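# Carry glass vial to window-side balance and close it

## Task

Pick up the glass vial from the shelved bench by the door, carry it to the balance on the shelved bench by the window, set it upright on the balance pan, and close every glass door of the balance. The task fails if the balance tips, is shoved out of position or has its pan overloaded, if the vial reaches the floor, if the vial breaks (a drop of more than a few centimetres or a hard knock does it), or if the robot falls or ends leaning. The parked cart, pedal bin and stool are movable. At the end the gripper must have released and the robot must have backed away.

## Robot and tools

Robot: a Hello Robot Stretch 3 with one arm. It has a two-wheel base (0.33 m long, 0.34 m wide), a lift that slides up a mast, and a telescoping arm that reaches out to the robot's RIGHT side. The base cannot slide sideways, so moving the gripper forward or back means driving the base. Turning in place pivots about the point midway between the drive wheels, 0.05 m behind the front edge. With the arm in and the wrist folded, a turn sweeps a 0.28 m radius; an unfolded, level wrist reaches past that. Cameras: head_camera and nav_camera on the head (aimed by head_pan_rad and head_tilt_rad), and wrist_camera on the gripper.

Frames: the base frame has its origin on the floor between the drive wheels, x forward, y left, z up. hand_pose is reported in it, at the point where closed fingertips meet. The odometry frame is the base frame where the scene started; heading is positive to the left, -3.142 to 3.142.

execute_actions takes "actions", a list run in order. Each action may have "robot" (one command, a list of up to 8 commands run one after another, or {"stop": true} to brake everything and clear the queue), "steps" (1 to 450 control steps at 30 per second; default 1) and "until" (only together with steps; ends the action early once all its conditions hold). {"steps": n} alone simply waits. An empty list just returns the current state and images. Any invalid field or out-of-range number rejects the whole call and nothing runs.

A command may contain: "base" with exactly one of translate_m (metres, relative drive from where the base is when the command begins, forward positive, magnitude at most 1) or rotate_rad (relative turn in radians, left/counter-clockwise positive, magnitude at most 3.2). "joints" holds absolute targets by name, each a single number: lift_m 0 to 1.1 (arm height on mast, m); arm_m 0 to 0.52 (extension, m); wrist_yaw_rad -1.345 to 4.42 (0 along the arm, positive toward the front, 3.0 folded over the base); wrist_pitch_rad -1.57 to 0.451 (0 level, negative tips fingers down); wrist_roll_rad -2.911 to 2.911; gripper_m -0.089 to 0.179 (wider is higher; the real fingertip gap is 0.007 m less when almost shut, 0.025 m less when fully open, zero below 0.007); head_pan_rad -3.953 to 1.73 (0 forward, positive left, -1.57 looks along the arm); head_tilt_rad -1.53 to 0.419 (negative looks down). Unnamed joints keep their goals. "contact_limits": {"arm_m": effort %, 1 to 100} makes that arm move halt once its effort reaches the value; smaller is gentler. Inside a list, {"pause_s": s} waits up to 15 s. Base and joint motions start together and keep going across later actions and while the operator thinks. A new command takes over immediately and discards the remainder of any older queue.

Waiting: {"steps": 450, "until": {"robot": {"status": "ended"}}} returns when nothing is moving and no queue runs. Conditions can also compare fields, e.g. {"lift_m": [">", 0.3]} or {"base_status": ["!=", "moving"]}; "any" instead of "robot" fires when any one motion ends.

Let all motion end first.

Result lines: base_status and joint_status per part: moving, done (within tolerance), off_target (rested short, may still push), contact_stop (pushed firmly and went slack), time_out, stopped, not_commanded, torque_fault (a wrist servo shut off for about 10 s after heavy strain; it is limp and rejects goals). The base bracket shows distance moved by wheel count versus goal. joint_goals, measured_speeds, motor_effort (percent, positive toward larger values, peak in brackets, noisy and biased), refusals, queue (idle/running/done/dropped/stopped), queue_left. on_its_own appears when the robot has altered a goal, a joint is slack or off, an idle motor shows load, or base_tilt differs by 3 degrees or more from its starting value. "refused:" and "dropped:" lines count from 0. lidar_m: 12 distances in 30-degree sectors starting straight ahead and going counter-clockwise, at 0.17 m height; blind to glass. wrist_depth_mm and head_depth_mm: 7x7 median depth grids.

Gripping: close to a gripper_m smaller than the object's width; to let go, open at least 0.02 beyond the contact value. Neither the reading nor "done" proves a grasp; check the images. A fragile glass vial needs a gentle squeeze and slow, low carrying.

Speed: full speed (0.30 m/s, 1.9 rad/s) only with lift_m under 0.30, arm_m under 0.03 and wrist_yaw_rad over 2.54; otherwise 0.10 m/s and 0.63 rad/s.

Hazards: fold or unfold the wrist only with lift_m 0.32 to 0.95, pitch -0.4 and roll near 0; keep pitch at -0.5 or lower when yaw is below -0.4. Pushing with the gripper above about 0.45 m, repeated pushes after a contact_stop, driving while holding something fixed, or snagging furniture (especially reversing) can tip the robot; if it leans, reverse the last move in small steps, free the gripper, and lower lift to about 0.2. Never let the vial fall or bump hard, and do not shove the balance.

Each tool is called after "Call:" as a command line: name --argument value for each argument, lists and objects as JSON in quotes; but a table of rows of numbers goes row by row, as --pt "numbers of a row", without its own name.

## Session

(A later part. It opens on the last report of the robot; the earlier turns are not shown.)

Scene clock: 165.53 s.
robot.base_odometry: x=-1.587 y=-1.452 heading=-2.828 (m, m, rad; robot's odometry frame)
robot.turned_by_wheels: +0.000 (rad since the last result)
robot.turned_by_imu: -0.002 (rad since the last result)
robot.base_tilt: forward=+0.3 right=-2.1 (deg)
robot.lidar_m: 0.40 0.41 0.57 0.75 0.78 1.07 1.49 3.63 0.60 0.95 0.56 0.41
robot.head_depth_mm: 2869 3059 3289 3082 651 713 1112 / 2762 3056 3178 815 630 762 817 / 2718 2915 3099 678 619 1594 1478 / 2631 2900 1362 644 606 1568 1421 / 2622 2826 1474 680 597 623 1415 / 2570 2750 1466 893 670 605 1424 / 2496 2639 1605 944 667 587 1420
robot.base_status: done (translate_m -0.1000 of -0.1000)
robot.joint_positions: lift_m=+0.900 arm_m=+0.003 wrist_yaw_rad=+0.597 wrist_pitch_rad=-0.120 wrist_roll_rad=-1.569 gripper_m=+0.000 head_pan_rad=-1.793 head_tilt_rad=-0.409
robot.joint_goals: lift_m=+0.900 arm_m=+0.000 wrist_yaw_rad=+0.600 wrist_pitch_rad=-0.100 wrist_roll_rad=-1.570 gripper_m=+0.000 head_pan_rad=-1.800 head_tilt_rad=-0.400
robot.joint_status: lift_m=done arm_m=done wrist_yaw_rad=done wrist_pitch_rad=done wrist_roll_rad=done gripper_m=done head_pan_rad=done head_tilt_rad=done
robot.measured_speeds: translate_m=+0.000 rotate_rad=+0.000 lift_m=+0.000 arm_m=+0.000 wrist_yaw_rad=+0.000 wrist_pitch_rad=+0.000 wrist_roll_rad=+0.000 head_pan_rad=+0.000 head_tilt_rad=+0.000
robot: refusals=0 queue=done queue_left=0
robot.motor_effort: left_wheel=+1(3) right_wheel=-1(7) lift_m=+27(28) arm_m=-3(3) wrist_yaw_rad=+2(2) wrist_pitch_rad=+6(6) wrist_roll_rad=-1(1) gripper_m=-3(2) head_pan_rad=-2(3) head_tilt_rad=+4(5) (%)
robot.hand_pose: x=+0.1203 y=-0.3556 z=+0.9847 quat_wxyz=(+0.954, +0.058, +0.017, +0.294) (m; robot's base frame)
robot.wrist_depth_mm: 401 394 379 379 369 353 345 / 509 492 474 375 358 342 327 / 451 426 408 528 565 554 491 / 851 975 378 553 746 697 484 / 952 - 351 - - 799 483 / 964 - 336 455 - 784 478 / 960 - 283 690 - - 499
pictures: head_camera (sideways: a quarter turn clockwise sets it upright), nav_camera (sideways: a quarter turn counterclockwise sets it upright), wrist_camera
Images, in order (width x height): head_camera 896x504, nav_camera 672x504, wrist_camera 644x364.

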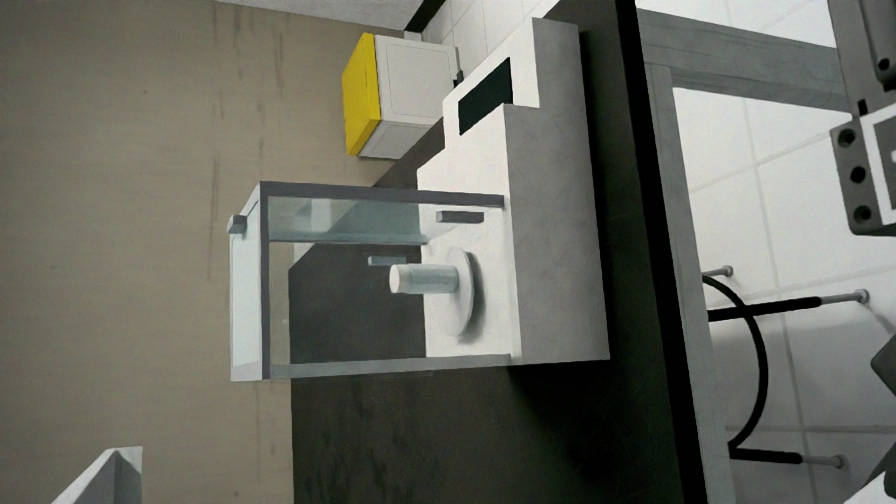

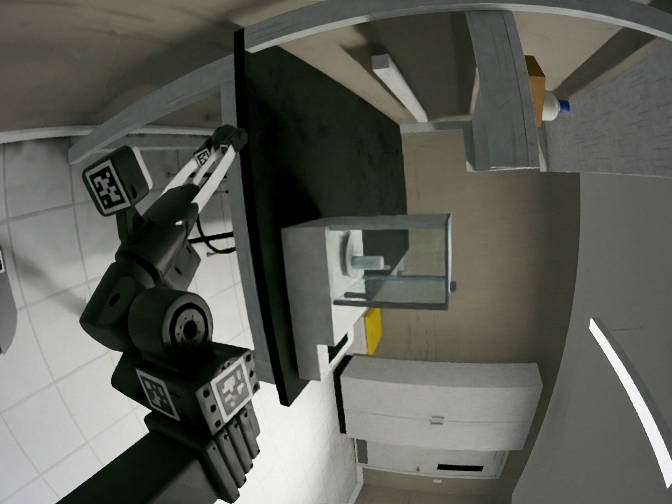

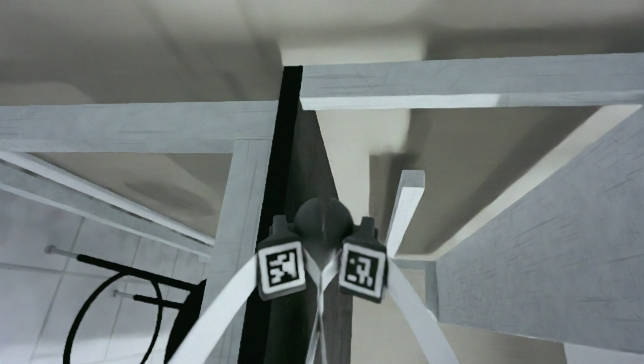

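Call:
execute_actions --actions '[{"robot":{"base":{"translate_m":-0.17},"joints":{"head_pan_rad":-1.57}},"steps":450,"until":{"robot":{"status":"ended"}}}]'

Call:
zoom_image --camera "head_camera" --region '[350,200,540,310]'

Scene clock: 169.50 s.
robot.base_odometry: x=-1.425 y=-1.399 heading=-2.828 (m, m, rad; robot's odometry frame)
robot.turned_by_wheels: +0.000 (rad since the last result)
robot.turned_by_imu: -0.001 (rad since the last result)
robot.base_tilt: forward=+0.2 right=-2.1 (deg)
robot.lidar_m: 0.56 0.59 0.78 0.75 0.78 1.07 1.33 3.60 0.54 0.55 0.69 0.59
robot.head_depth_mm: 2630 2837 3041 2870 653 631 1422 / 2627 2761 2920 964 601 623 704 / 2610 2806 1647 727 591 620 1418 / 2579 2788 1358 675 593 621 1416 / 2575 2794 1476 639 594 620 1448 / 2572 2550 603 625 599 621 - / 1605 1796 1589 939 665 592 1382
robot.base_status: done (translate_m -0.1700 of -0.1700)
robot.joint_positions: lift_m=+0.900 arm_m=+0.003 wrist_yaw_rad=+0.597 wrist_pitch_rad=-0.120 wrist_roll_rad=-1.569 gripper_m=+0.000 head_pan_rad=-1.577 head_tilt_rad=-0.409
robot.joint_goals: lift_m=+0.900 arm_m=+0.000 wrist_yaw_rad=+0.600 wrist_pitch_rad=-0.100 wrist_roll_rad=-1.570 gripper_m=+0.000 head_pan_rad=-1.570 head_tilt_rad=-0.400
robot.joint_status: lift_m=done arm_m=done wrist_yaw_rad=done wrist_pitch_rad=done wrist_roll_rad=done gripper_m=done head_pan_rad=done head_tilt_rad=done
robot.measured_speeds: translate_m=+0.000 rotate_rad=+0.000 lift_m=+0.000 arm_m=+0.000 wrist_yaw_rad=+0.000 wrist_pitch_rad=+0.000 wrist_roll_rad=+0.000 head_pan_rad=+0.000 head_tilt_rad=+0.000
robot: refusals=0 queue=done queue_left=0
robot.motor_effort: left_wheel=+1(3) right_wheel=-1(5) lift_m=+27(27) arm_m=-3(3) wrist_yaw_rad=+2(2) wrist_pitch_rad=+6(6) wrist_roll_rad=-1(1) gripper_m=-3(2) head_pan_rad=+4(20) head_tilt_rad=+4(4) (%)
robot.hand_pose: x=+0.1203 y=-0.3556 z=+0.9847 quat_wxyz=(+0.954, +0.058, +0.017, +0.294) (m; robot's base frame)
robot.wrist_depth_mm: 538 506 478 466 555 555 491 / 779 754 701 528 681 645 480 / 902 - 881 541 804 757 482 / - - 374 549 - 820 485 / - - 351 - - 805 593 / 969 - 332 334 409 885 - / - - 282 323 382 - -
pictures: head_camera (sideways: a quarter turn clockwise sets it upright), nav_camera (sideways: a quarter turn counterclockwise sets it upright), wrist_camera
Images, in order (width x height): head_camera 896x504, nav_camera 672x504, wrist_camera 644x364.

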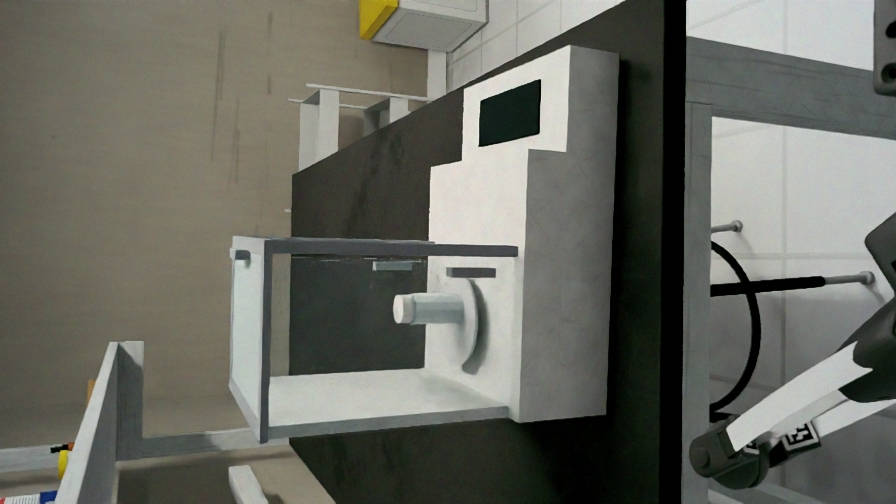

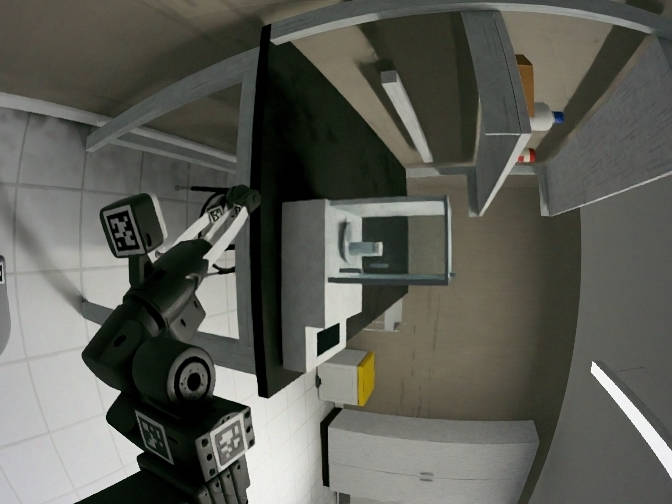

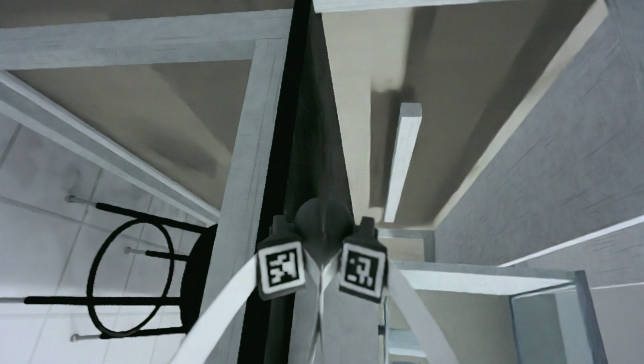

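Region (350, 200, 540, 310) of head_camera's 896x504 image, scaled by 2.653, with more detail than that image has; it fills the top 292 rows of this view, and the rest is white.

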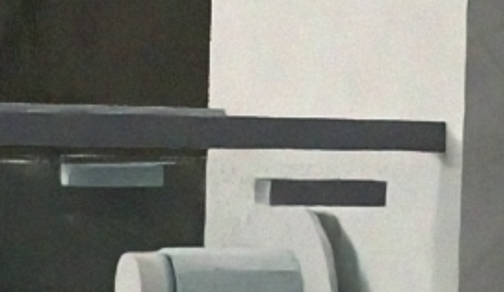

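Call:
execute_actions --actions '[{"robot":[{"base":{"translate_m":0.035},"joints":{"lift_m":0.995,"wrist_roll_rad":0,"wrist_yaw_rad":0,"gripper_m":0.04}},{"joints":{"arm_m":0.14},"contact_limits":{"arm_m":8}}],"steps":450,"until":{"robot":{"status":"ended"}}}]'

Scene clock: 174.63 s.
robot.base_odometry: x=-1.458 y=-1.410 heading=-2.828 (m, m, rad; robot's odometry frame)
robot.turned_by_wheels: +0.000 (rad since the last result)
robot.turned_by_imu: -0.001 (rad since the last result)
robot.base_tilt: forward=+0.3 right=-2.0 (deg)
robot.lidar_m: 0.53 0.55 0.75 0.75 0.78 1.07 1.35 3.61 0.55 0.95 0.66 0.55
robot.head_depth_mm: 2624 2834 3035 - - 651 714 / 2568 2840 2917 - - 1594 1348 / 2599 2827 1371 - - 1619 1432 / 2613 2783 1488 640 596 1265 1377 / 2578 2792 1351 650 599 620 1414 / 2366 2436 1338 842 643 620 1409 / 1014 1717 1526 941 668 619 1342
robot.base_status: done (translate_m +0.0350 of +0.0350)
robot.joint_positions: lift_m=+0.995 arm_m=+0.140 wrist_yaw_rad=+0.002 wrist_pitch_rad=-0.120 wrist_roll_rad=-0.005 gripper_m=+0.040 head_pan_rad=-1.577 head_tilt_rad=-0.409
robot.joint_goals: lift_m=+0.995 arm_m=+0.140 wrist_yaw_rad=+0.000 wrist_pitch_rad=-0.100 wrist_roll_rad=+0.000 gripper_m=+0.040 head_pan_rad=-1.570 head_tilt_rad=-0.400
robot.joint_status: lift_m=done arm_m=done wrist_yaw_rad=done wrist_pitch_rad=done wrist_roll_rad=done gripper_m=done head_pan_rad=done head_tilt_rad=done
robot.measured_speeds: translate_m=+0.000 rotate_rad=+0.000 lift_m=+0.000 arm_m=+0.000 wrist_yaw_rad=+0.000 wrist_pitch_rad=+0.000 wrist_roll_rad=+0.000 head_pan_rad=+0.000 head_tilt_rad=+0.000
robot: refusals=0 queue=done queue_left=0
robot.motor_effort: left_wheel=+1(5) right_wheel=-2(4) lift_m=+51(53) arm_m=+3(4) wrist_yaw_rad=-2(3) wrist_pitch_rad=+6(6) wrist_roll_rad=+2(4) gripper_m=+1(79) head_pan_rad=+3(3) head_tilt_rad=+4(4) (%)
robot.contact_limits: arm_m 8 (drawing in: default 18, maximum 29; extending or still: default 24, maximum 40)
robot.hand_pose: x=-0.0210 y=-0.5362 z=+1.0789 quat_wxyz=(+0.708, +0.043, -0.704, -0.042) (m; robot's base frame)
robot.wrist_depth_mm: 602 192 316 - - - - / 623 195 - - - - - / 584 207 - - - - - / 606 222 318 269 775 - - / 488 242 273 256 317 - - / 372 338 207 208 208 269 - / 298 286 208 202 199 221 -
pictures: head_camera (sideways: a quarter turn clockwise sets it upright), nav_camera (sideways: a quarter turn counterclockwise sets it upright), wrist_camera
Images, in order (width x height): head_camera 896x504, nav_camera 672x504, wrist_camera 644x364.

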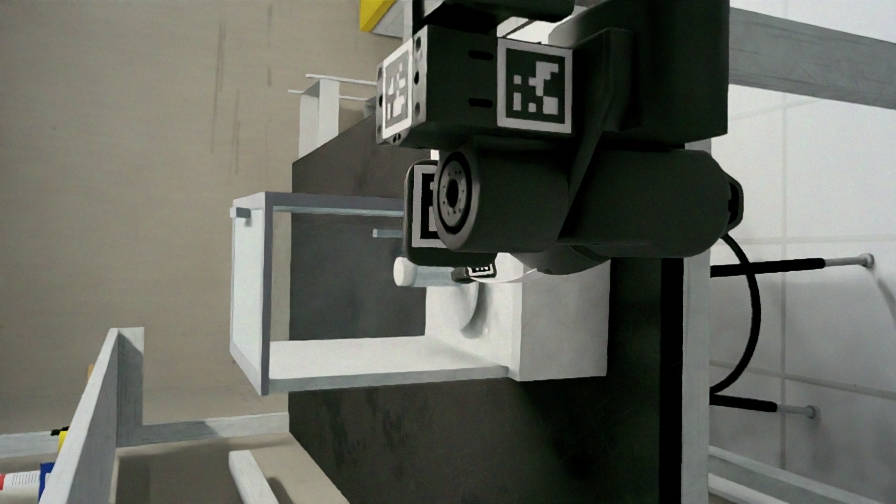

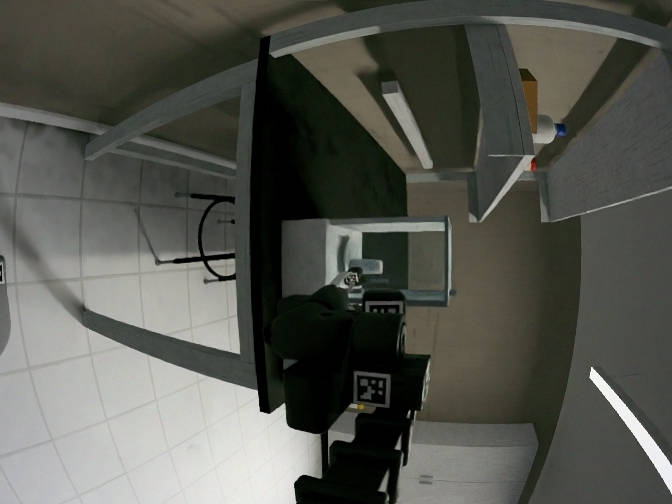

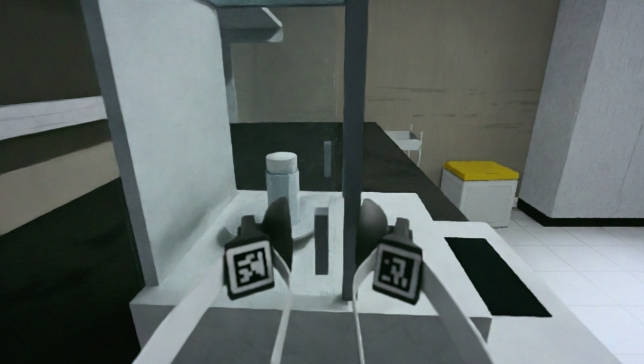

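Call:
execute_actions --actions '[{"robot":[{"joints":{"arm_m":0.147},"contact_limits":{"arm_m":8}},{"joints":{"wrist_yaw_rad":-0.09}}],"steps":60,"until":{"robot":{"status":"ended"}}}]'

Scene clock: 176.93 s.
robot.base_odometry: x=-1.458 y=-1.410 heading=-2.828 (m, m, rad; robot's odometry frame)
robot.turned_by_wheels: +0.000 (rad since the last result)
robot.turned_by_imu: +0.000 (rad since the last result)
robot.base_tilt: forward=+0.4 right=-2.0 (deg)
robot.lidar_m: 0.53 0.55 0.75 0.75 0.78 1.07 1.36 3.61 0.55 0.95 0.66 0.55
robot.head_depth_mm: 2637 2787 3042 - - 649 714 / 2606 2804 2848 - - 1641 1351 / 2585 2813 1370 - - 1633 1421 / 2624 2785 1487 636 596 1275 1391 / 2575 2807 1359 647 595 621 1416 / 2346 2391 1333 849 642 622 1411 / 1001 1715 1510 942 669 621 1349
robot.base_status: done (translate_m +0.0350 of +0.0350)
robot.joint_positions: lift_m=+0.995 arm_m=+0.147 wrist_yaw_rad=-0.079 wrist_pitch_rad=-0.120 wrist_roll_rad=-0.005 gripper_m=+0.040 head_pan_rad=-1.577 head_tilt_rad=-0.409
robot.joint_goals: lift_m=+0.995 arm_m=+0.147 wrist_yaw_rad=-0.090 wrist_pitch_rad=-0.100 wrist_roll_rad=+0.000 gripper_m=+0.040 head_pan_rad=-1.570 head_tilt_rad=-0.400
robot.joint_status: lift_m=done arm_m=done wrist_yaw_rad=done wrist_pitch_rad=done wrist_roll_rad=done gripper_m=done head_pan_rad=done head_tilt_rad=done
robot.measured_speeds: translate_m=+0.000 rotate_rad=+0.000 lift_m=+0.000 arm_m=+0.000 wrist_yaw_rad=+0.000 wrist_pitch_rad=+0.000 wrist_roll_rad=+0.000 head_pan_rad=+0.000 head_tilt_rad=+0.000
robot: refusals=0 queue=done queue_left=0
robot.motor_effort: left_wheel=+2(2) right_wheel=-4(4) lift_m=+51(51) arm_m=+3(4) wrist_yaw_rad=-9(8) wrist_pitch_rad=+6(6) wrist_roll_rad=+2(2) gripper_m=-1(1) head_pan_rad=+3(4) head_tilt_rad=+5(4) (%)
robot.contact_limits: arm_m 8 (drawing in: default 18, maximum 29; extending or still: default 24, maximum 40)
robot.hand_pose: x=-0.0413 y=-0.5424 z=+1.0788 quat_wxyz=(+0.706, +0.015, -0.705, -0.070) (m; robot's base frame)
robot.wrist_depth_mm: 172 235 - - - - - / 172 234 - - - - - / 182 234 - - - - - / 607 233 358 647 - - - / 460 233 260 184 364 - - / 369 210 208 208 206 286 - / 297 191 193 194 195 221 -
pictures: head_camera (sideways: a quarter turn clockwise sets it upright), nav_camera (sideways: a quarter turn counterclockwise sets it upright), wrist_camera
Images, in order (width x height): head_camera 896x504, nav_camera 672x504, wrist_camera 644x364.

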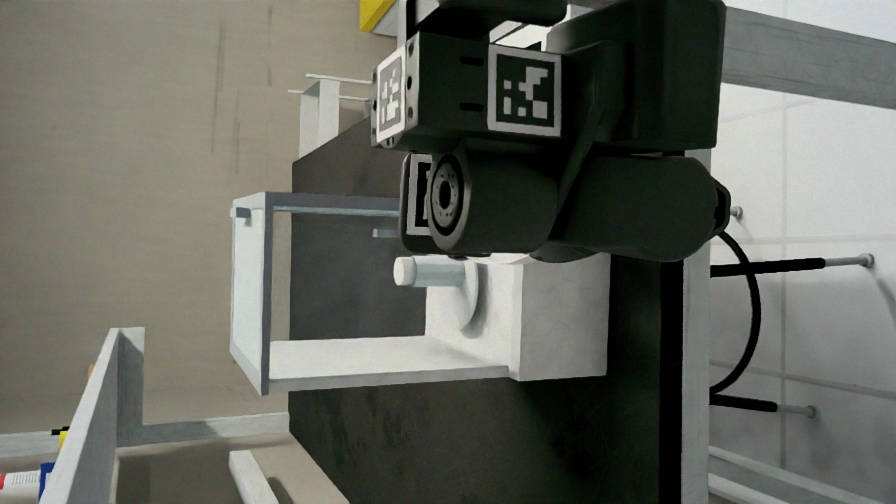

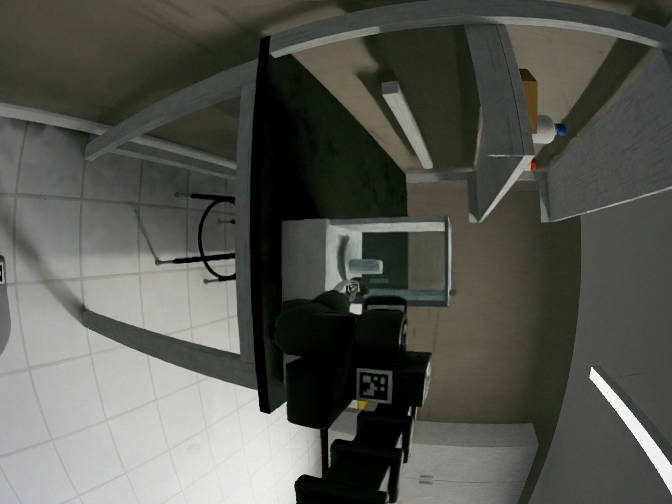

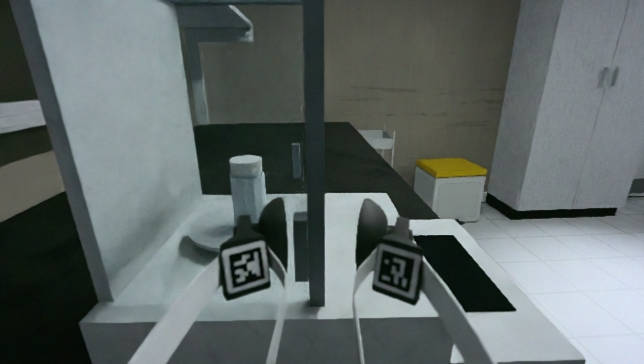

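Call:
execute_actions --actions '[{"robot":[{"joints":{"wrist_yaw_rad":-0.03}},{"joints":{"arm_m":0}},{"base":{"translate_m":-0.55},"joints":{"wrist_yaw_rad":1.57,"head_pan_rad":-1.1}},{"base":{"rotate_rad":1.57}},{"base":{"translate_m":-1}},{"base":{"translate_m":-0.08}},{"joints":{"arm_m":0.385}}],"steps":450},{"steps":450,"until":{"robot":{"status":"ended"}}},{"steps":450,"until":{"robot":{"status":"ended"}}}]'

Scene clock: 207.57 s.
robot.base_odometry: x=-1.267 y=-0.213 heading=-1.258 (m, m, rad; robot's odometry frame)
robot.turned_by_wheels: +1.570 (rad since the last result)
robot.turned_by_imu: +1.570 (rad since the last result)
robot.base_tilt: forward=+0.3 right=-2.0 (deg)
robot.lidar_m: 1.82 1.46 1.73 2.92 2.10 1.55 1.37 0.92 0.47 0.55 0.99 0.60
robot.head_depth_mm: 827 948 984 1055 680 524 426 / 731 991 1055 1024 679 523 425 / 947 1041 1114 961 677 521 425 / 909 1063 1131 730 673 521 424 / 937 1110 691 667 618 518 446 / 1098 1179 764 675 565 516 1313 / 1178 1263 1380 681 561 500 1364
robot.base_status: done (translate_m -0.0800 of -0.0800)
robot.joint_positions: lift_m=+0.995 arm_m=+0.385 wrist_yaw_rad=+1.568 wrist_pitch_rad=-0.120 wrist_roll_rad=-0.005 gripper_m=+0.040 head_pan_rad=-1.107 head_tilt_rad=-0.409
robot.joint_goals: lift_m=+0.995 arm_m=+0.385 wrist_yaw_rad=+1.570 wrist_pitch_rad=-0.100 wrist_roll_rad=+0.000 gripper_m=+0.040 head_pan_rad=-1.100 head_tilt_rad=-0.400
robot.joint_status: lift_m=done arm_m=done wrist_yaw_rad=done wrist_pitch_rad=done wrist_roll_rad=done gripper_m=done head_pan_rad=done head_tilt_rad=done
robot.measured_speeds: translate_m=+0.000 rotate_rad=+0.000 lift_m=+0.000 arm_m=+0.000 wrist_yaw_rad=+0.000 wrist_pitch_rad=+0.000 wrist_roll_rad=+0.000 head_pan_rad=+0.000 head_tilt_rad=+0.000
robot: refusals=0 queue=done queue_left=0
robot.motor_effort: left_wheel=-2(6) right_wheel=+2(6) lift_m=+51(51) arm_m=+2(4) wrist_yaw_rad=+1(10) wrist_pitch_rad=+6(6) wrist_roll_rad=+2(2) gripper_m=+1(1) head_pan_rad=+4(27) head_tilt_rad=+4(5) (%)
robot.hand_pose: x=+0.2302 y=-0.5304 z=+1.0788 quat_wxyz=(+0.531, +0.527, -0.468, +0.470) (m; robot's base frame)
robot.wrist_depth_mm: - - - - 372 819 608 / - - - - 393 856 613 / - - - - 386 861 616 / - - - 343 343 893 624 / - - 327 274 286 471 478 / - 298 292 283 282 363 363 / - 298 296 294 287 294 292
pictures: head_camera (sideways: a quarter turn clockwise sets it upright), nav_camera (sideways: a quarter turn counterclockwise sets it upright), wrist_camera
Images, in order (width x height): head_camera 896x504, nav_camera 672x504, wrist_camera 644x364.

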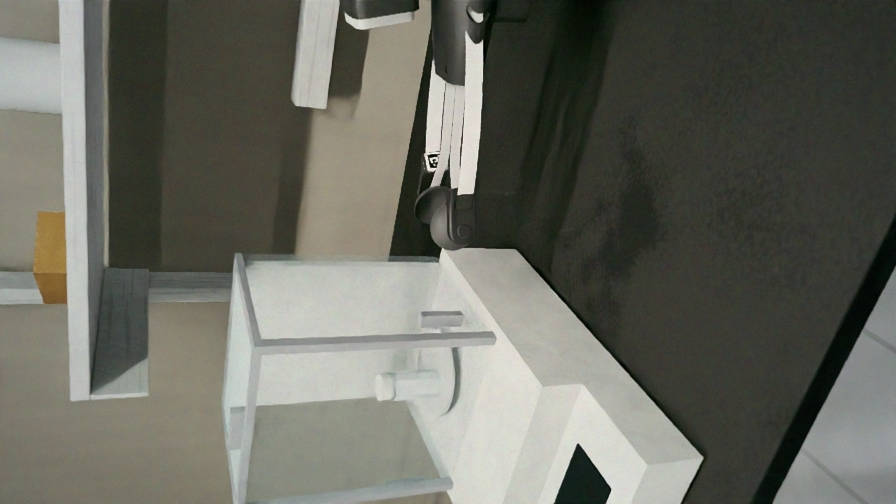

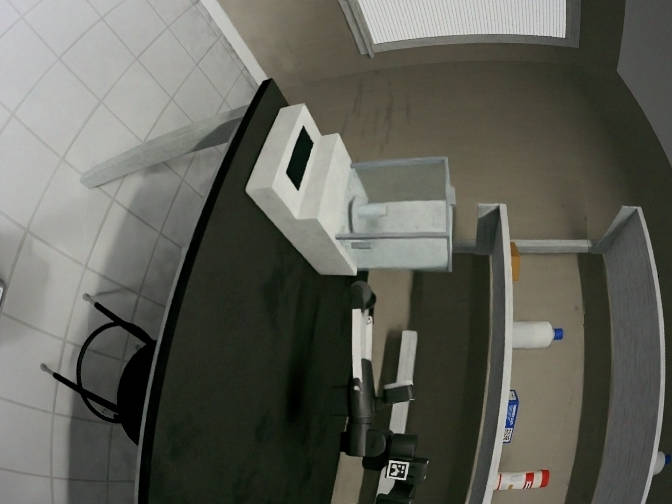

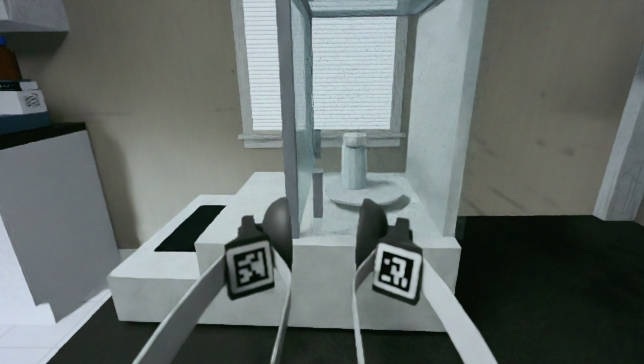

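Call:
execute_actions --actions '[{"robot":[{"base":{"translate_m":0.08},"joints":{"arm_m":0.378}},{"joints":{"wrist_yaw_rad":1.65}}],"steps":200,"until":{"robot":{"status":"ended"}}}]'

Scene clock: 210.83 s.
robot.base_odometry: x=-1.242 y=-0.289 heading=-1.258 (m, m, rad; robot's odometry frame)
robot.turned_by_wheels: +0.000 (rad since the last result)
robot.turned_by_imu: -0.001 (rad since the last result)
robot.base_tilt: forward=+0.4 right=-2.1 (deg)
robot.lidar_m: 1.74 1.40 1.62 2.95 2.21 1.63 1.45 0.99 0.50 0.54 1.00 0.53
robot.head_depth_mm: 708 951 1001 1053 679 523 425 / 901 992 1058 1053 679 522 426 / 881 1034 1079 809 675 521 424 / 904 1006 659 678 596 518 423 / 1031 1120 713 642 534 496 446 / 1119 1187 1309 669 549 474 1314 / 1178 1270 1387 1474 563 500 1303
robot.base_status: done (translate_m +0.0800 of +0.0800)
robot.joint_positions: lift_m=+0.995 arm_m=+0.378 wrist_yaw_rad=+1.645 wrist_pitch_rad=-0.120 wrist_roll_rad=-0.005 gripper_m=+0.040 head_pan_rad=-1.107 head_tilt_rad=-0.409
robot.joint_goals: lift_m=+0.995 arm_m=+0.378 wrist_yaw_rad=+1.650 wrist_pitch_rad=-0.100 wrist_roll_rad=+0.000 gripper_m=+0.040 head_pan_rad=-1.100 head_tilt_rad=-0.400
robot.joint_status: lift_m=done arm_m=done wrist_yaw_rad=done wrist_pitch_rad=done wrist_roll_rad=done gripper_m=done head_pan_rad=done head_tilt_rad=done
robot.measured_speeds: translate_m=+0.000 rotate_rad=+0.000 lift_m=+0.000 arm_m=+0.000 wrist_yaw_rad=+0.000 wrist_pitch_rad=+0.000 wrist_roll_rad=+0.000 head_pan_rad=+0.000 head_tilt_rad=+0.000
robot: refusals=0 queue=done queue_left=0
robot.motor_effort: left_wheel=-2(3) right_wheel=+2(8) lift_m=+51(51) arm_m=-4(4) wrist_yaw_rad=+4(4) wrist_pitch_rad=+6(6) wrist_roll_rad=+2(2) gripper_m=+0(0) head_pan_rad=+3(3) head_tilt_rad=+4(4) (%)
robot.hand_pose: x=+0.2295 y=-0.5048 z=+1.0788 quat_wxyz=(+0.513, +0.545, -0.448, +0.490) (m; robot's base frame)
robot.wrist_depth_mm: - - - - - 249 159 / - - - - - 246 168 / - - - - - 243 178 / - - - 384 352 240 602 / - - 377 269 269 238 607 / - 298 208 208 204 204 360 / - 233 212 201 192 185 287
pictures: head_camera (sideways: a quarter turn clockwise sets it upright), nav_camera (sideways: a quarter turn counterclockwise sets it upright), wrist_camera
Images, in order (width x height): head_camera 896x504, nav_camera 672x504, wrist_camera 644x364.

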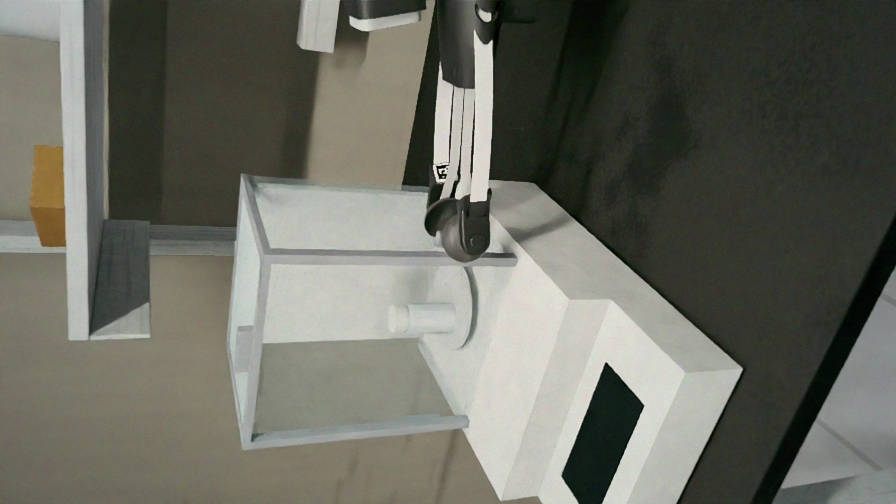

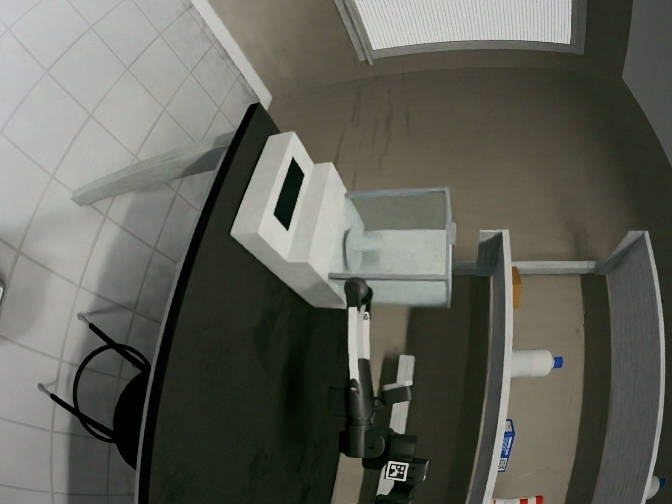

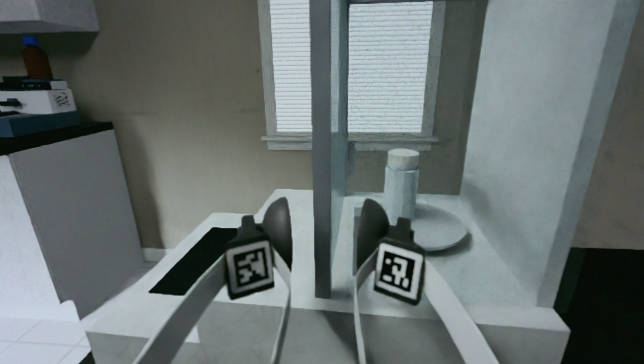

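Pad passed in front of the handle; go further in.

Call:
execute_actions --actions '[{"robot":[{"joints":{"wrist_yaw_rad":1.59}},{"base":{"translate_m":0.007}},{"joints":{"wrist_yaw_rad":1.655}}],"steps":200,"until":{"robot":{"status":"ended"}}}]'

Call:
execute_actions --actions '[{"robot":[{"joints":{"wrist_yaw_rad":1.6}},{"base":{"translate_m":-0.1}}],"steps":200,"until":{"robot":{"status":"ended"}}}]'

Scene clock: 214.20 s.
robot.base_odometry: x=-1.240 y=-0.296 heading=-1.259 (m, m, rad; robot's odometry frame)
robot.turned_by_wheels: -0.001 (rad since the last result)
robot.turned_by_imu: -0.002 (rad since the last result)
robot.base_tilt: forward=+0.2 right=-2.1 (deg)
robot.lidar_m: 1.74 1.39 1.61 3.53 2.23 1.63 1.46 1.00 0.51 0.54 1.00 0.53
robot.head_depth_mm: 824 946 1002 1053 677 524 426 / 900 993 1061 1049 676 524 425 / 875 1025 1055 811 661 523 424 / 898 1011 663 679 577 520 424 / 1047 1133 717 647 526 488 446 / 1115 1194 1292 670 547 475 1308 / 1176 1272 1384 1514 559 500 692
robot.base_status: done (translate_m +0.0070 of +0.0070)
robot.joint_positions: lift_m=+0.995 arm_m=+0.378 wrist_yaw_rad=+1.646 wrist_pitch_rad=-0.121 wrist_roll_rad=-0.005 gripper_m=+0.040 head_pan_rad=-1.107 head_tilt_rad=-0.409
robot.joint_goals: lift_m=+0.995 arm_m=+0.378 wrist_yaw_rad=+1.655 wrist_pitch_rad=-0.100 wrist_roll_rad=+0.000 gripper_m=+0.040 head_pan_rad=-1.100 head_tilt_rad=-0.400
robot.joint_status: lift_m=done arm_m=done wrist_yaw_rad=done wrist_pitch_rad=done wrist_roll_rad=done gripper_m=done head_pan_rad=done head_tilt_rad=done
robot.measured_speeds: translate_m=+0.000 rotate_rad=+0.000 lift_m=+0.000 arm_m=+0.000 wrist_yaw_rad=+0.000 wrist_pitch_rad=+0.000 wrist_roll_rad=+0.000 head_pan_rad=+0.000 head_tilt_rad=+0.000
robot: refusals=0 queue=done queue_left=0
robot.motor_effort: left_wheel=-9(11) right_wheel=+17(17) lift_m=+51(51) arm_m=-3(4) wrist_yaw_rad=+7(9) wrist_pitch_rad=+6(6) wrist_roll_rad=+2(2) gripper_m=+0(0) head_pan_rad=+3(4) head_tilt_rad=+4(4) (%)
robot.hand_pose: x=+0.2294 y=-0.5044 z=+1.0786 quat_wxyz=(+0.513, +0.545, -0.447, +0.490) (m; robot's base frame)
robot.wrist_depth_mm: - - - - - 250 150 / - - - - - 246 158 / - - - - - 241 167 / - - - - - 241 608 / - - 378 258 261 239 610 / - 301 206 207 205 203 347 / - 230 205 195 189 179 279
pictures: head_camera (sideways: a quarter turn clockwise sets it upright), nav_camera (sideways: a quarter turn counterclockwise sets it upright), wrist_camera
Images, in order (width x height): head_camera 896x504, nav_camera 672x504, wrist_camera 644x364.

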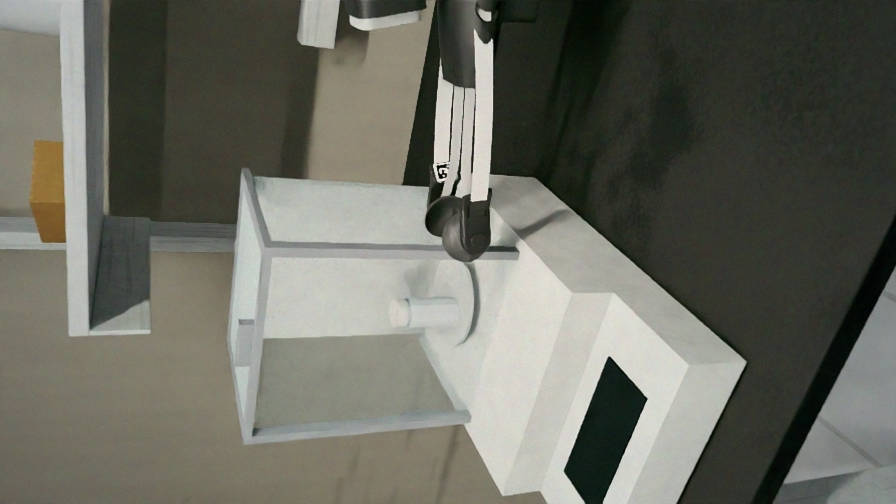

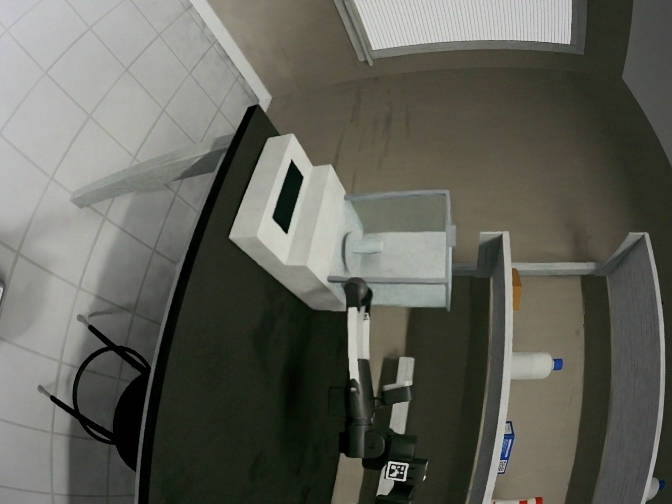

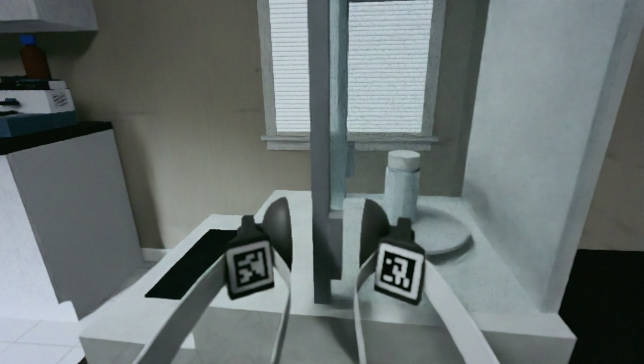

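Scene clock: 216.80 s.
robot.base_odometry: x=-1.271 y=-0.201 heading=-1.258 (m, m, rad; robot's odometry frame)
robot.turned_by_wheels: +0.001 (rad since the last result)
robot.turned_by_imu: +0.001 (rad since the last result)
robot.base_tilt: forward=+0.2 right=-2.1 (deg)
robot.lidar_m: 1.83 1.47 1.75 3.52 2.08 1.54 1.36 0.91 0.47 0.55 1.00 0.61
robot.head_depth_mm: 829 949 984 1047 679 524 426 / 723 992 1058 1022 678 522 426 / 947 1036 1113 1085 675 520 425 / 911 1077 1158 810 670 519 423 / 939 1033 695 670 637 519 447 / 1100 1177 756 675 572 517 1305 / 1176 1250 1393 685 559 503 1376
robot.base_status: done (translate_m -0.1000 of -0.1000)
robot.joint_positions: lift_m=+0.995 arm_m=+0.378 wrist_yaw_rad=+1.603 wrist_pitch_rad=-0.121 wrist_roll_rad=-0.005 gripper_m=+0.040 head_pan_rad=-1.107 head_tilt_rad=-0.409
robot.joint_goals: lift_m=+0.995 arm_m=+0.378 wrist_yaw_rad=+1.600 wrist_pitch_rad=-0.100 wrist_roll_rad=+0.000 gripper_m=+0.040 head_pan_rad=-1.100 head_tilt_rad=-0.400
robot.joint_status: lift_m=done arm_m=done wrist_yaw_rad=done wrist_pitch_rad=done wrist_roll_rad=done gripper_m=done head_pan_rad=done head_tilt_rad=done
robot.measured_speeds: translate_m=+0.000 rotate_rad=+0.000 lift_m=+0.000 arm_m=+0.000 wrist_yaw_rad=+0.000 wrist_pitch_rad=+0.000 wrist_roll_rad=+0.000 head_pan_rad=+0.000 head_tilt_rad=+0.000
robot: refusals=0 queue=done queue_left=0
robot.motor_effort: left_wheel=-2(11) right_wheel=+2(19) lift_m=+51(51) arm_m=-3(3) wrist_yaw_rad=-2(5) wrist_pitch_rad=+6(6) wrist_roll_rad=+2(2) gripper_m=+0(2) head_pan_rad=+3(3) head_tilt_rad=+5(5) (%)
robot.hand_pose: x=+0.2300 y=-0.5153 z=+1.0786 quat_wxyz=(+0.523, +0.535, -0.459, +0.479) (m; robot's base frame)
robot.wrist_depth_mm: - - - - - 812 652 / - - - - - 834 660 / - - - - - 884 659 / - - - 369 354 917 662 / - - 351 284 291 470 476 / - 361 313 299 296 362 357 / - 297 297 294 291 294 293
pictures: head_camera (sideways: a quarter turn clockwise sets it upright), nav_camera (sideways: a quarter turn counterclockwise sets it upright), wrist_camera
Images, in order (width x height): head_camera 896x504, nav_camera 672x504, wrist_camera 644x364.

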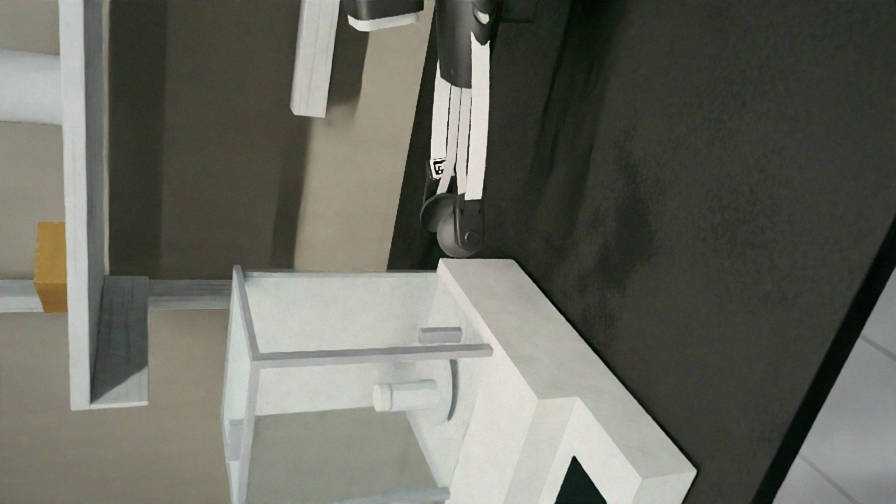

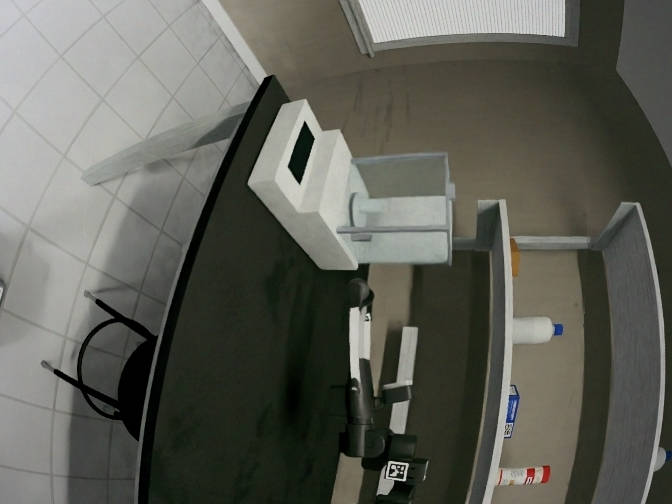

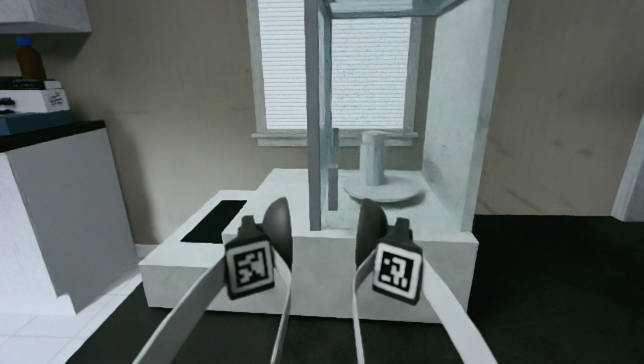

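Friction dragged it open again; redo and back straight off.

Call:
execute_actions --actions '[{"robot":[{"base":{"translate_m":0.1}},{"joints":{"wrist_yaw_rad":1.66}},{"base":{"translate_m":-0.15}},{"joints":{"wrist_yaw_rad":1.59}}],"steps":400,"until":{"robot":{"status":"ended"}}}]'

Call:
execute_actions --actions '[{"robot":{"base":{"translate_m":-0.3},"joints":{"arm_m":0}},"steps":200,"until":{"robot":{"status":"ended"}}}]'

Scene clock: 224.37 s.
robot.base_odometry: x=-1.286 y=-0.153 heading=-1.258 (m, m, rad; robot's odometry frame)
robot.turned_by_wheels: +0.000 (rad since the last result)
robot.turned_by_imu: -0.002 (rad since the last result)
robot.base_tilt: forward=+0.3 right=-2.1 (deg)
robot.lidar_m: 1.88 1.51 1.82 3.51 2.02 1.49 1.31 0.86 0.75 0.45 0.57 0.66
robot.head_depth_mm: 865 947 983 1049 679 522 426 / 740 992 1043 1025 674 520 426 / 945 1037 1109 1055 673 521 425 / 990 1092 1174 981 670 521 424 / 943 1085 729 753 670 519 446 / 1074 1166 740 667 625 517 1307 / 1178 1248 1384 703 580 515 1380
robot.base_status: done (translate_m -0.1500 of -0.1500)
robot.joint_positions: lift_m=+0.995 arm_m=+0.378 wrist_yaw_rad=+1.593 wrist_pitch_rad=-0.121 wrist_roll_rad=-0.005 gripper_m=+0.040 head_pan_rad=-1.107 head_tilt_rad=-0.409
robot.joint_goals: lift_m=+0.995 arm_m=+0.378 wrist_yaw_rad=+1.590 wrist_pitch_rad=-0.100 wrist_roll_rad=+0.000 gripper_m=+0.040 head_pan_rad=-1.100 head_tilt_rad=-0.400
robot.joint_status: lift_m=done arm_m=done wrist_yaw_rad=done wrist_pitch_rad=done wrist_roll_rad=done gripper_m=done head_pan_rad=done head_tilt_rad=done
robot.measured_speeds: translate_m=+0.000 rotate_rad=+0.000 lift_m=+0.000 arm_m=+0.000 wrist_yaw_rad=+0.000 wrist_pitch_rad=+0.000 wrist_roll_rad=+0.000 head_pan_rad=+0.000 head_tilt_rad=+0.000
robot: refusals=0 queue=done queue_left=0
robot.motor_effort: left_wheel=-2(14) right_wheel=+2(19) lift_m=+51(51) arm_m=-3(3) wrist_yaw_rad=-2(13) wrist_pitch_rad=+7(7) wrist_roll_rad=+2(2) gripper_m=+0(1) head_pan_rad=+4(3) head_tilt_rad=+4(4) (%)
robot.hand_pose: x=+0.2300 y=-0.5178 z=+1.0784 quat_wxyz=(+0.526, +0.533, -0.461, +0.476) (m; robot's base frame)
robot.wrist_depth_mm: - - - - - 924 666 / - - - - - - 660 / - - - - 405 - 656 / - - - 383 381 908 569 / - - 366 332 324 468 476 / - 399 346 347 338 358 359 / - 297 296 295 293 290 290
pictures: head_camera (sideways: a quarter turn clockwise sets it upright), nav_camera (sideways: a quarter turn counterclockwise sets it upright), wrist_camera
Images, in order (width x height): head_camera 896x504, nav_camera 672x504, wrist_camera 644x364.

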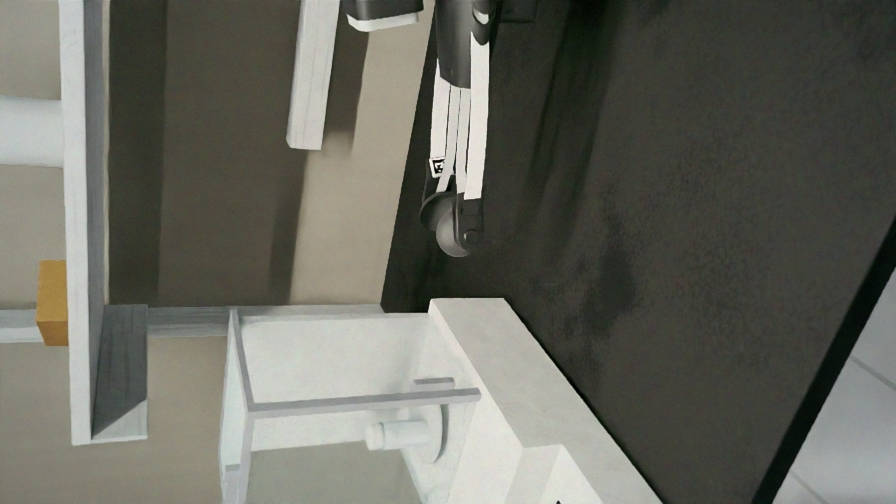

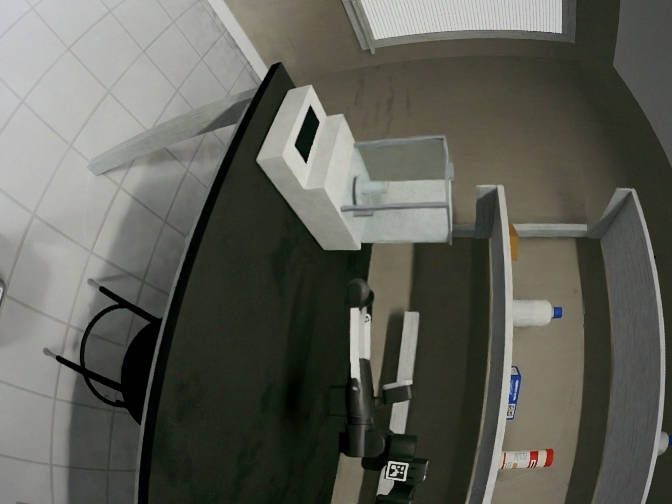

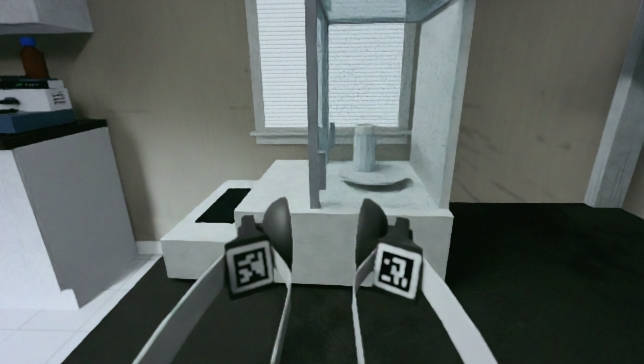

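Scene clock: 228.30 s.
robot.base_odometry: x=-1.379 y=+0.133 heading=-1.258 (m, m, rad; robot's odometry frame)
robot.turned_by_wheels: +0.000 (rad since the last result)
robot.turned_by_imu: +0.000 (rad since the last result)
robot.base_tilt: forward=+0.3 right=-2.1 (deg)
robot.lidar_m: 2.18 1.78 2.25 2.89 1.63 1.22 1.01 0.59 0.99 0.73 0.48 0.93
robot.head_depth_mm: 710 947 988 966 680 524 425 / 900 988 1048 961 677 522 425 / 874 1040 1100 961 675 558 - / 983 1088 1153 950 674 557 - / 952 1149 1232 948 673 519 - / 984 1220 1300 948 669 517 1311 / 1088 1230 1320 944 667 517 1378
robot.base_status: done (translate_m -0.3000 of -0.3000)
robot.joint_positions: lift_m=+0.995 arm_m=+0.003 wrist_yaw_rad=+1.592 wrist_pitch_rad=-0.121 wrist_roll_rad=-0.005 gripper_m=+0.040 head_pan_rad=-1.107 head_tilt_rad=-0.408
robot.joint_goals: lift_m=+0.995 arm_m=+0.000 wrist_yaw_rad=+1.590 wrist_pitch_rad=-0.100 wrist_roll_rad=+0.000 gripper_m=+0.040 head_pan_rad=-1.100 head_tilt_rad=-0.400
robot.joint_status: lift_m=done arm_m=done wrist_yaw_rad=done wrist_pitch_rad=done wrist_roll_rad=done gripper_m=done head_pan_rad=done head_tilt_rad=done
robot.measured_speeds: translate_m=+0.000 rotate_rad=+0.000 lift_m=+0.000 arm_m=+0.000 wrist_yaw_rad=+0.000 wrist_pitch_rad=+0.000 wrist_roll_rad=+0.000 head_pan_rad=+0.000 head_tilt_rad=+0.000
robot: refusals=0 queue=done queue_left=0
robot.motor_effort: left_wheel=-2(5) right_wheel=+2(3) lift_m=+51(50) arm_m=-3(4) wrist_yaw_rad=-2(2) wrist_pitch_rad=+6(7) wrist_roll_rad=+1(2) gripper_m=+0(0) head_pan_rad=+3(3) head_tilt_rad=+4(5) (%)
robot.hand_pose: x=+0.2300 y=-0.1425 z=+1.0784 quat_wxyz=(+0.526, +0.533, -0.462, +0.476) (m; robot's base frame)
robot.wrist_depth_mm: - - - - - - - / - - - - - - 671 / - - - - - 673 950 / - - - - 650 610 609 / - - - - 507 480 473 / - - - - 966 364 355 / - - - - - 293 291
pictures: head_camera (sideways: a quarter turn clockwise sets it upright), nav_camera (sideways: a quarter turn counterclockwise sets it upright), wrist_camera
Images, in order (width x height): head_camera 896x504, nav_camera 672x504, wrist_camera 644x364.

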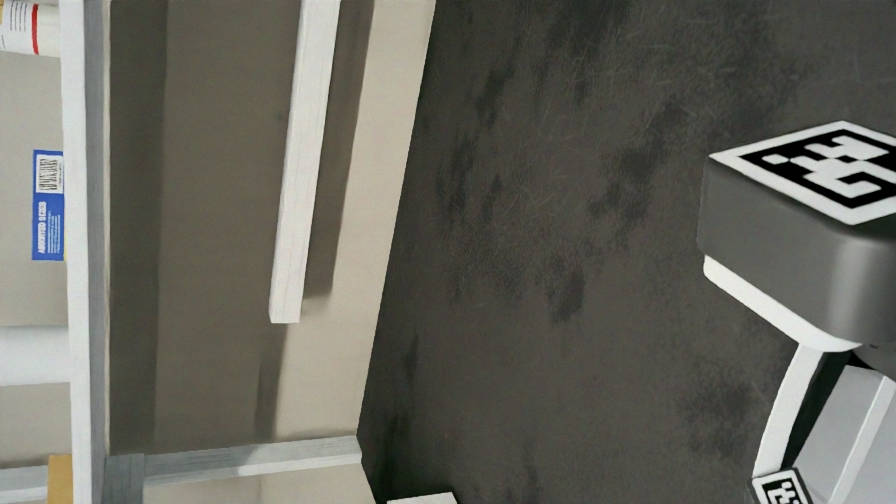

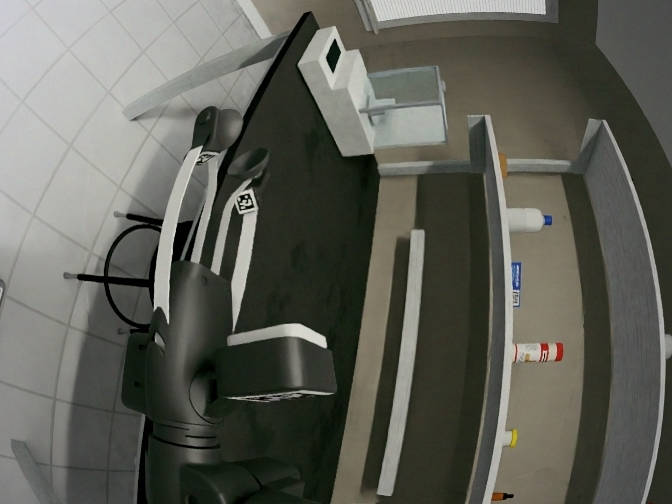

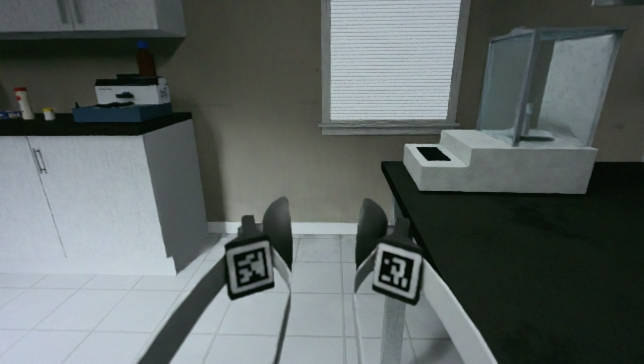

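Call:
finished_scene --scene 1

The scene is finished: the task was done.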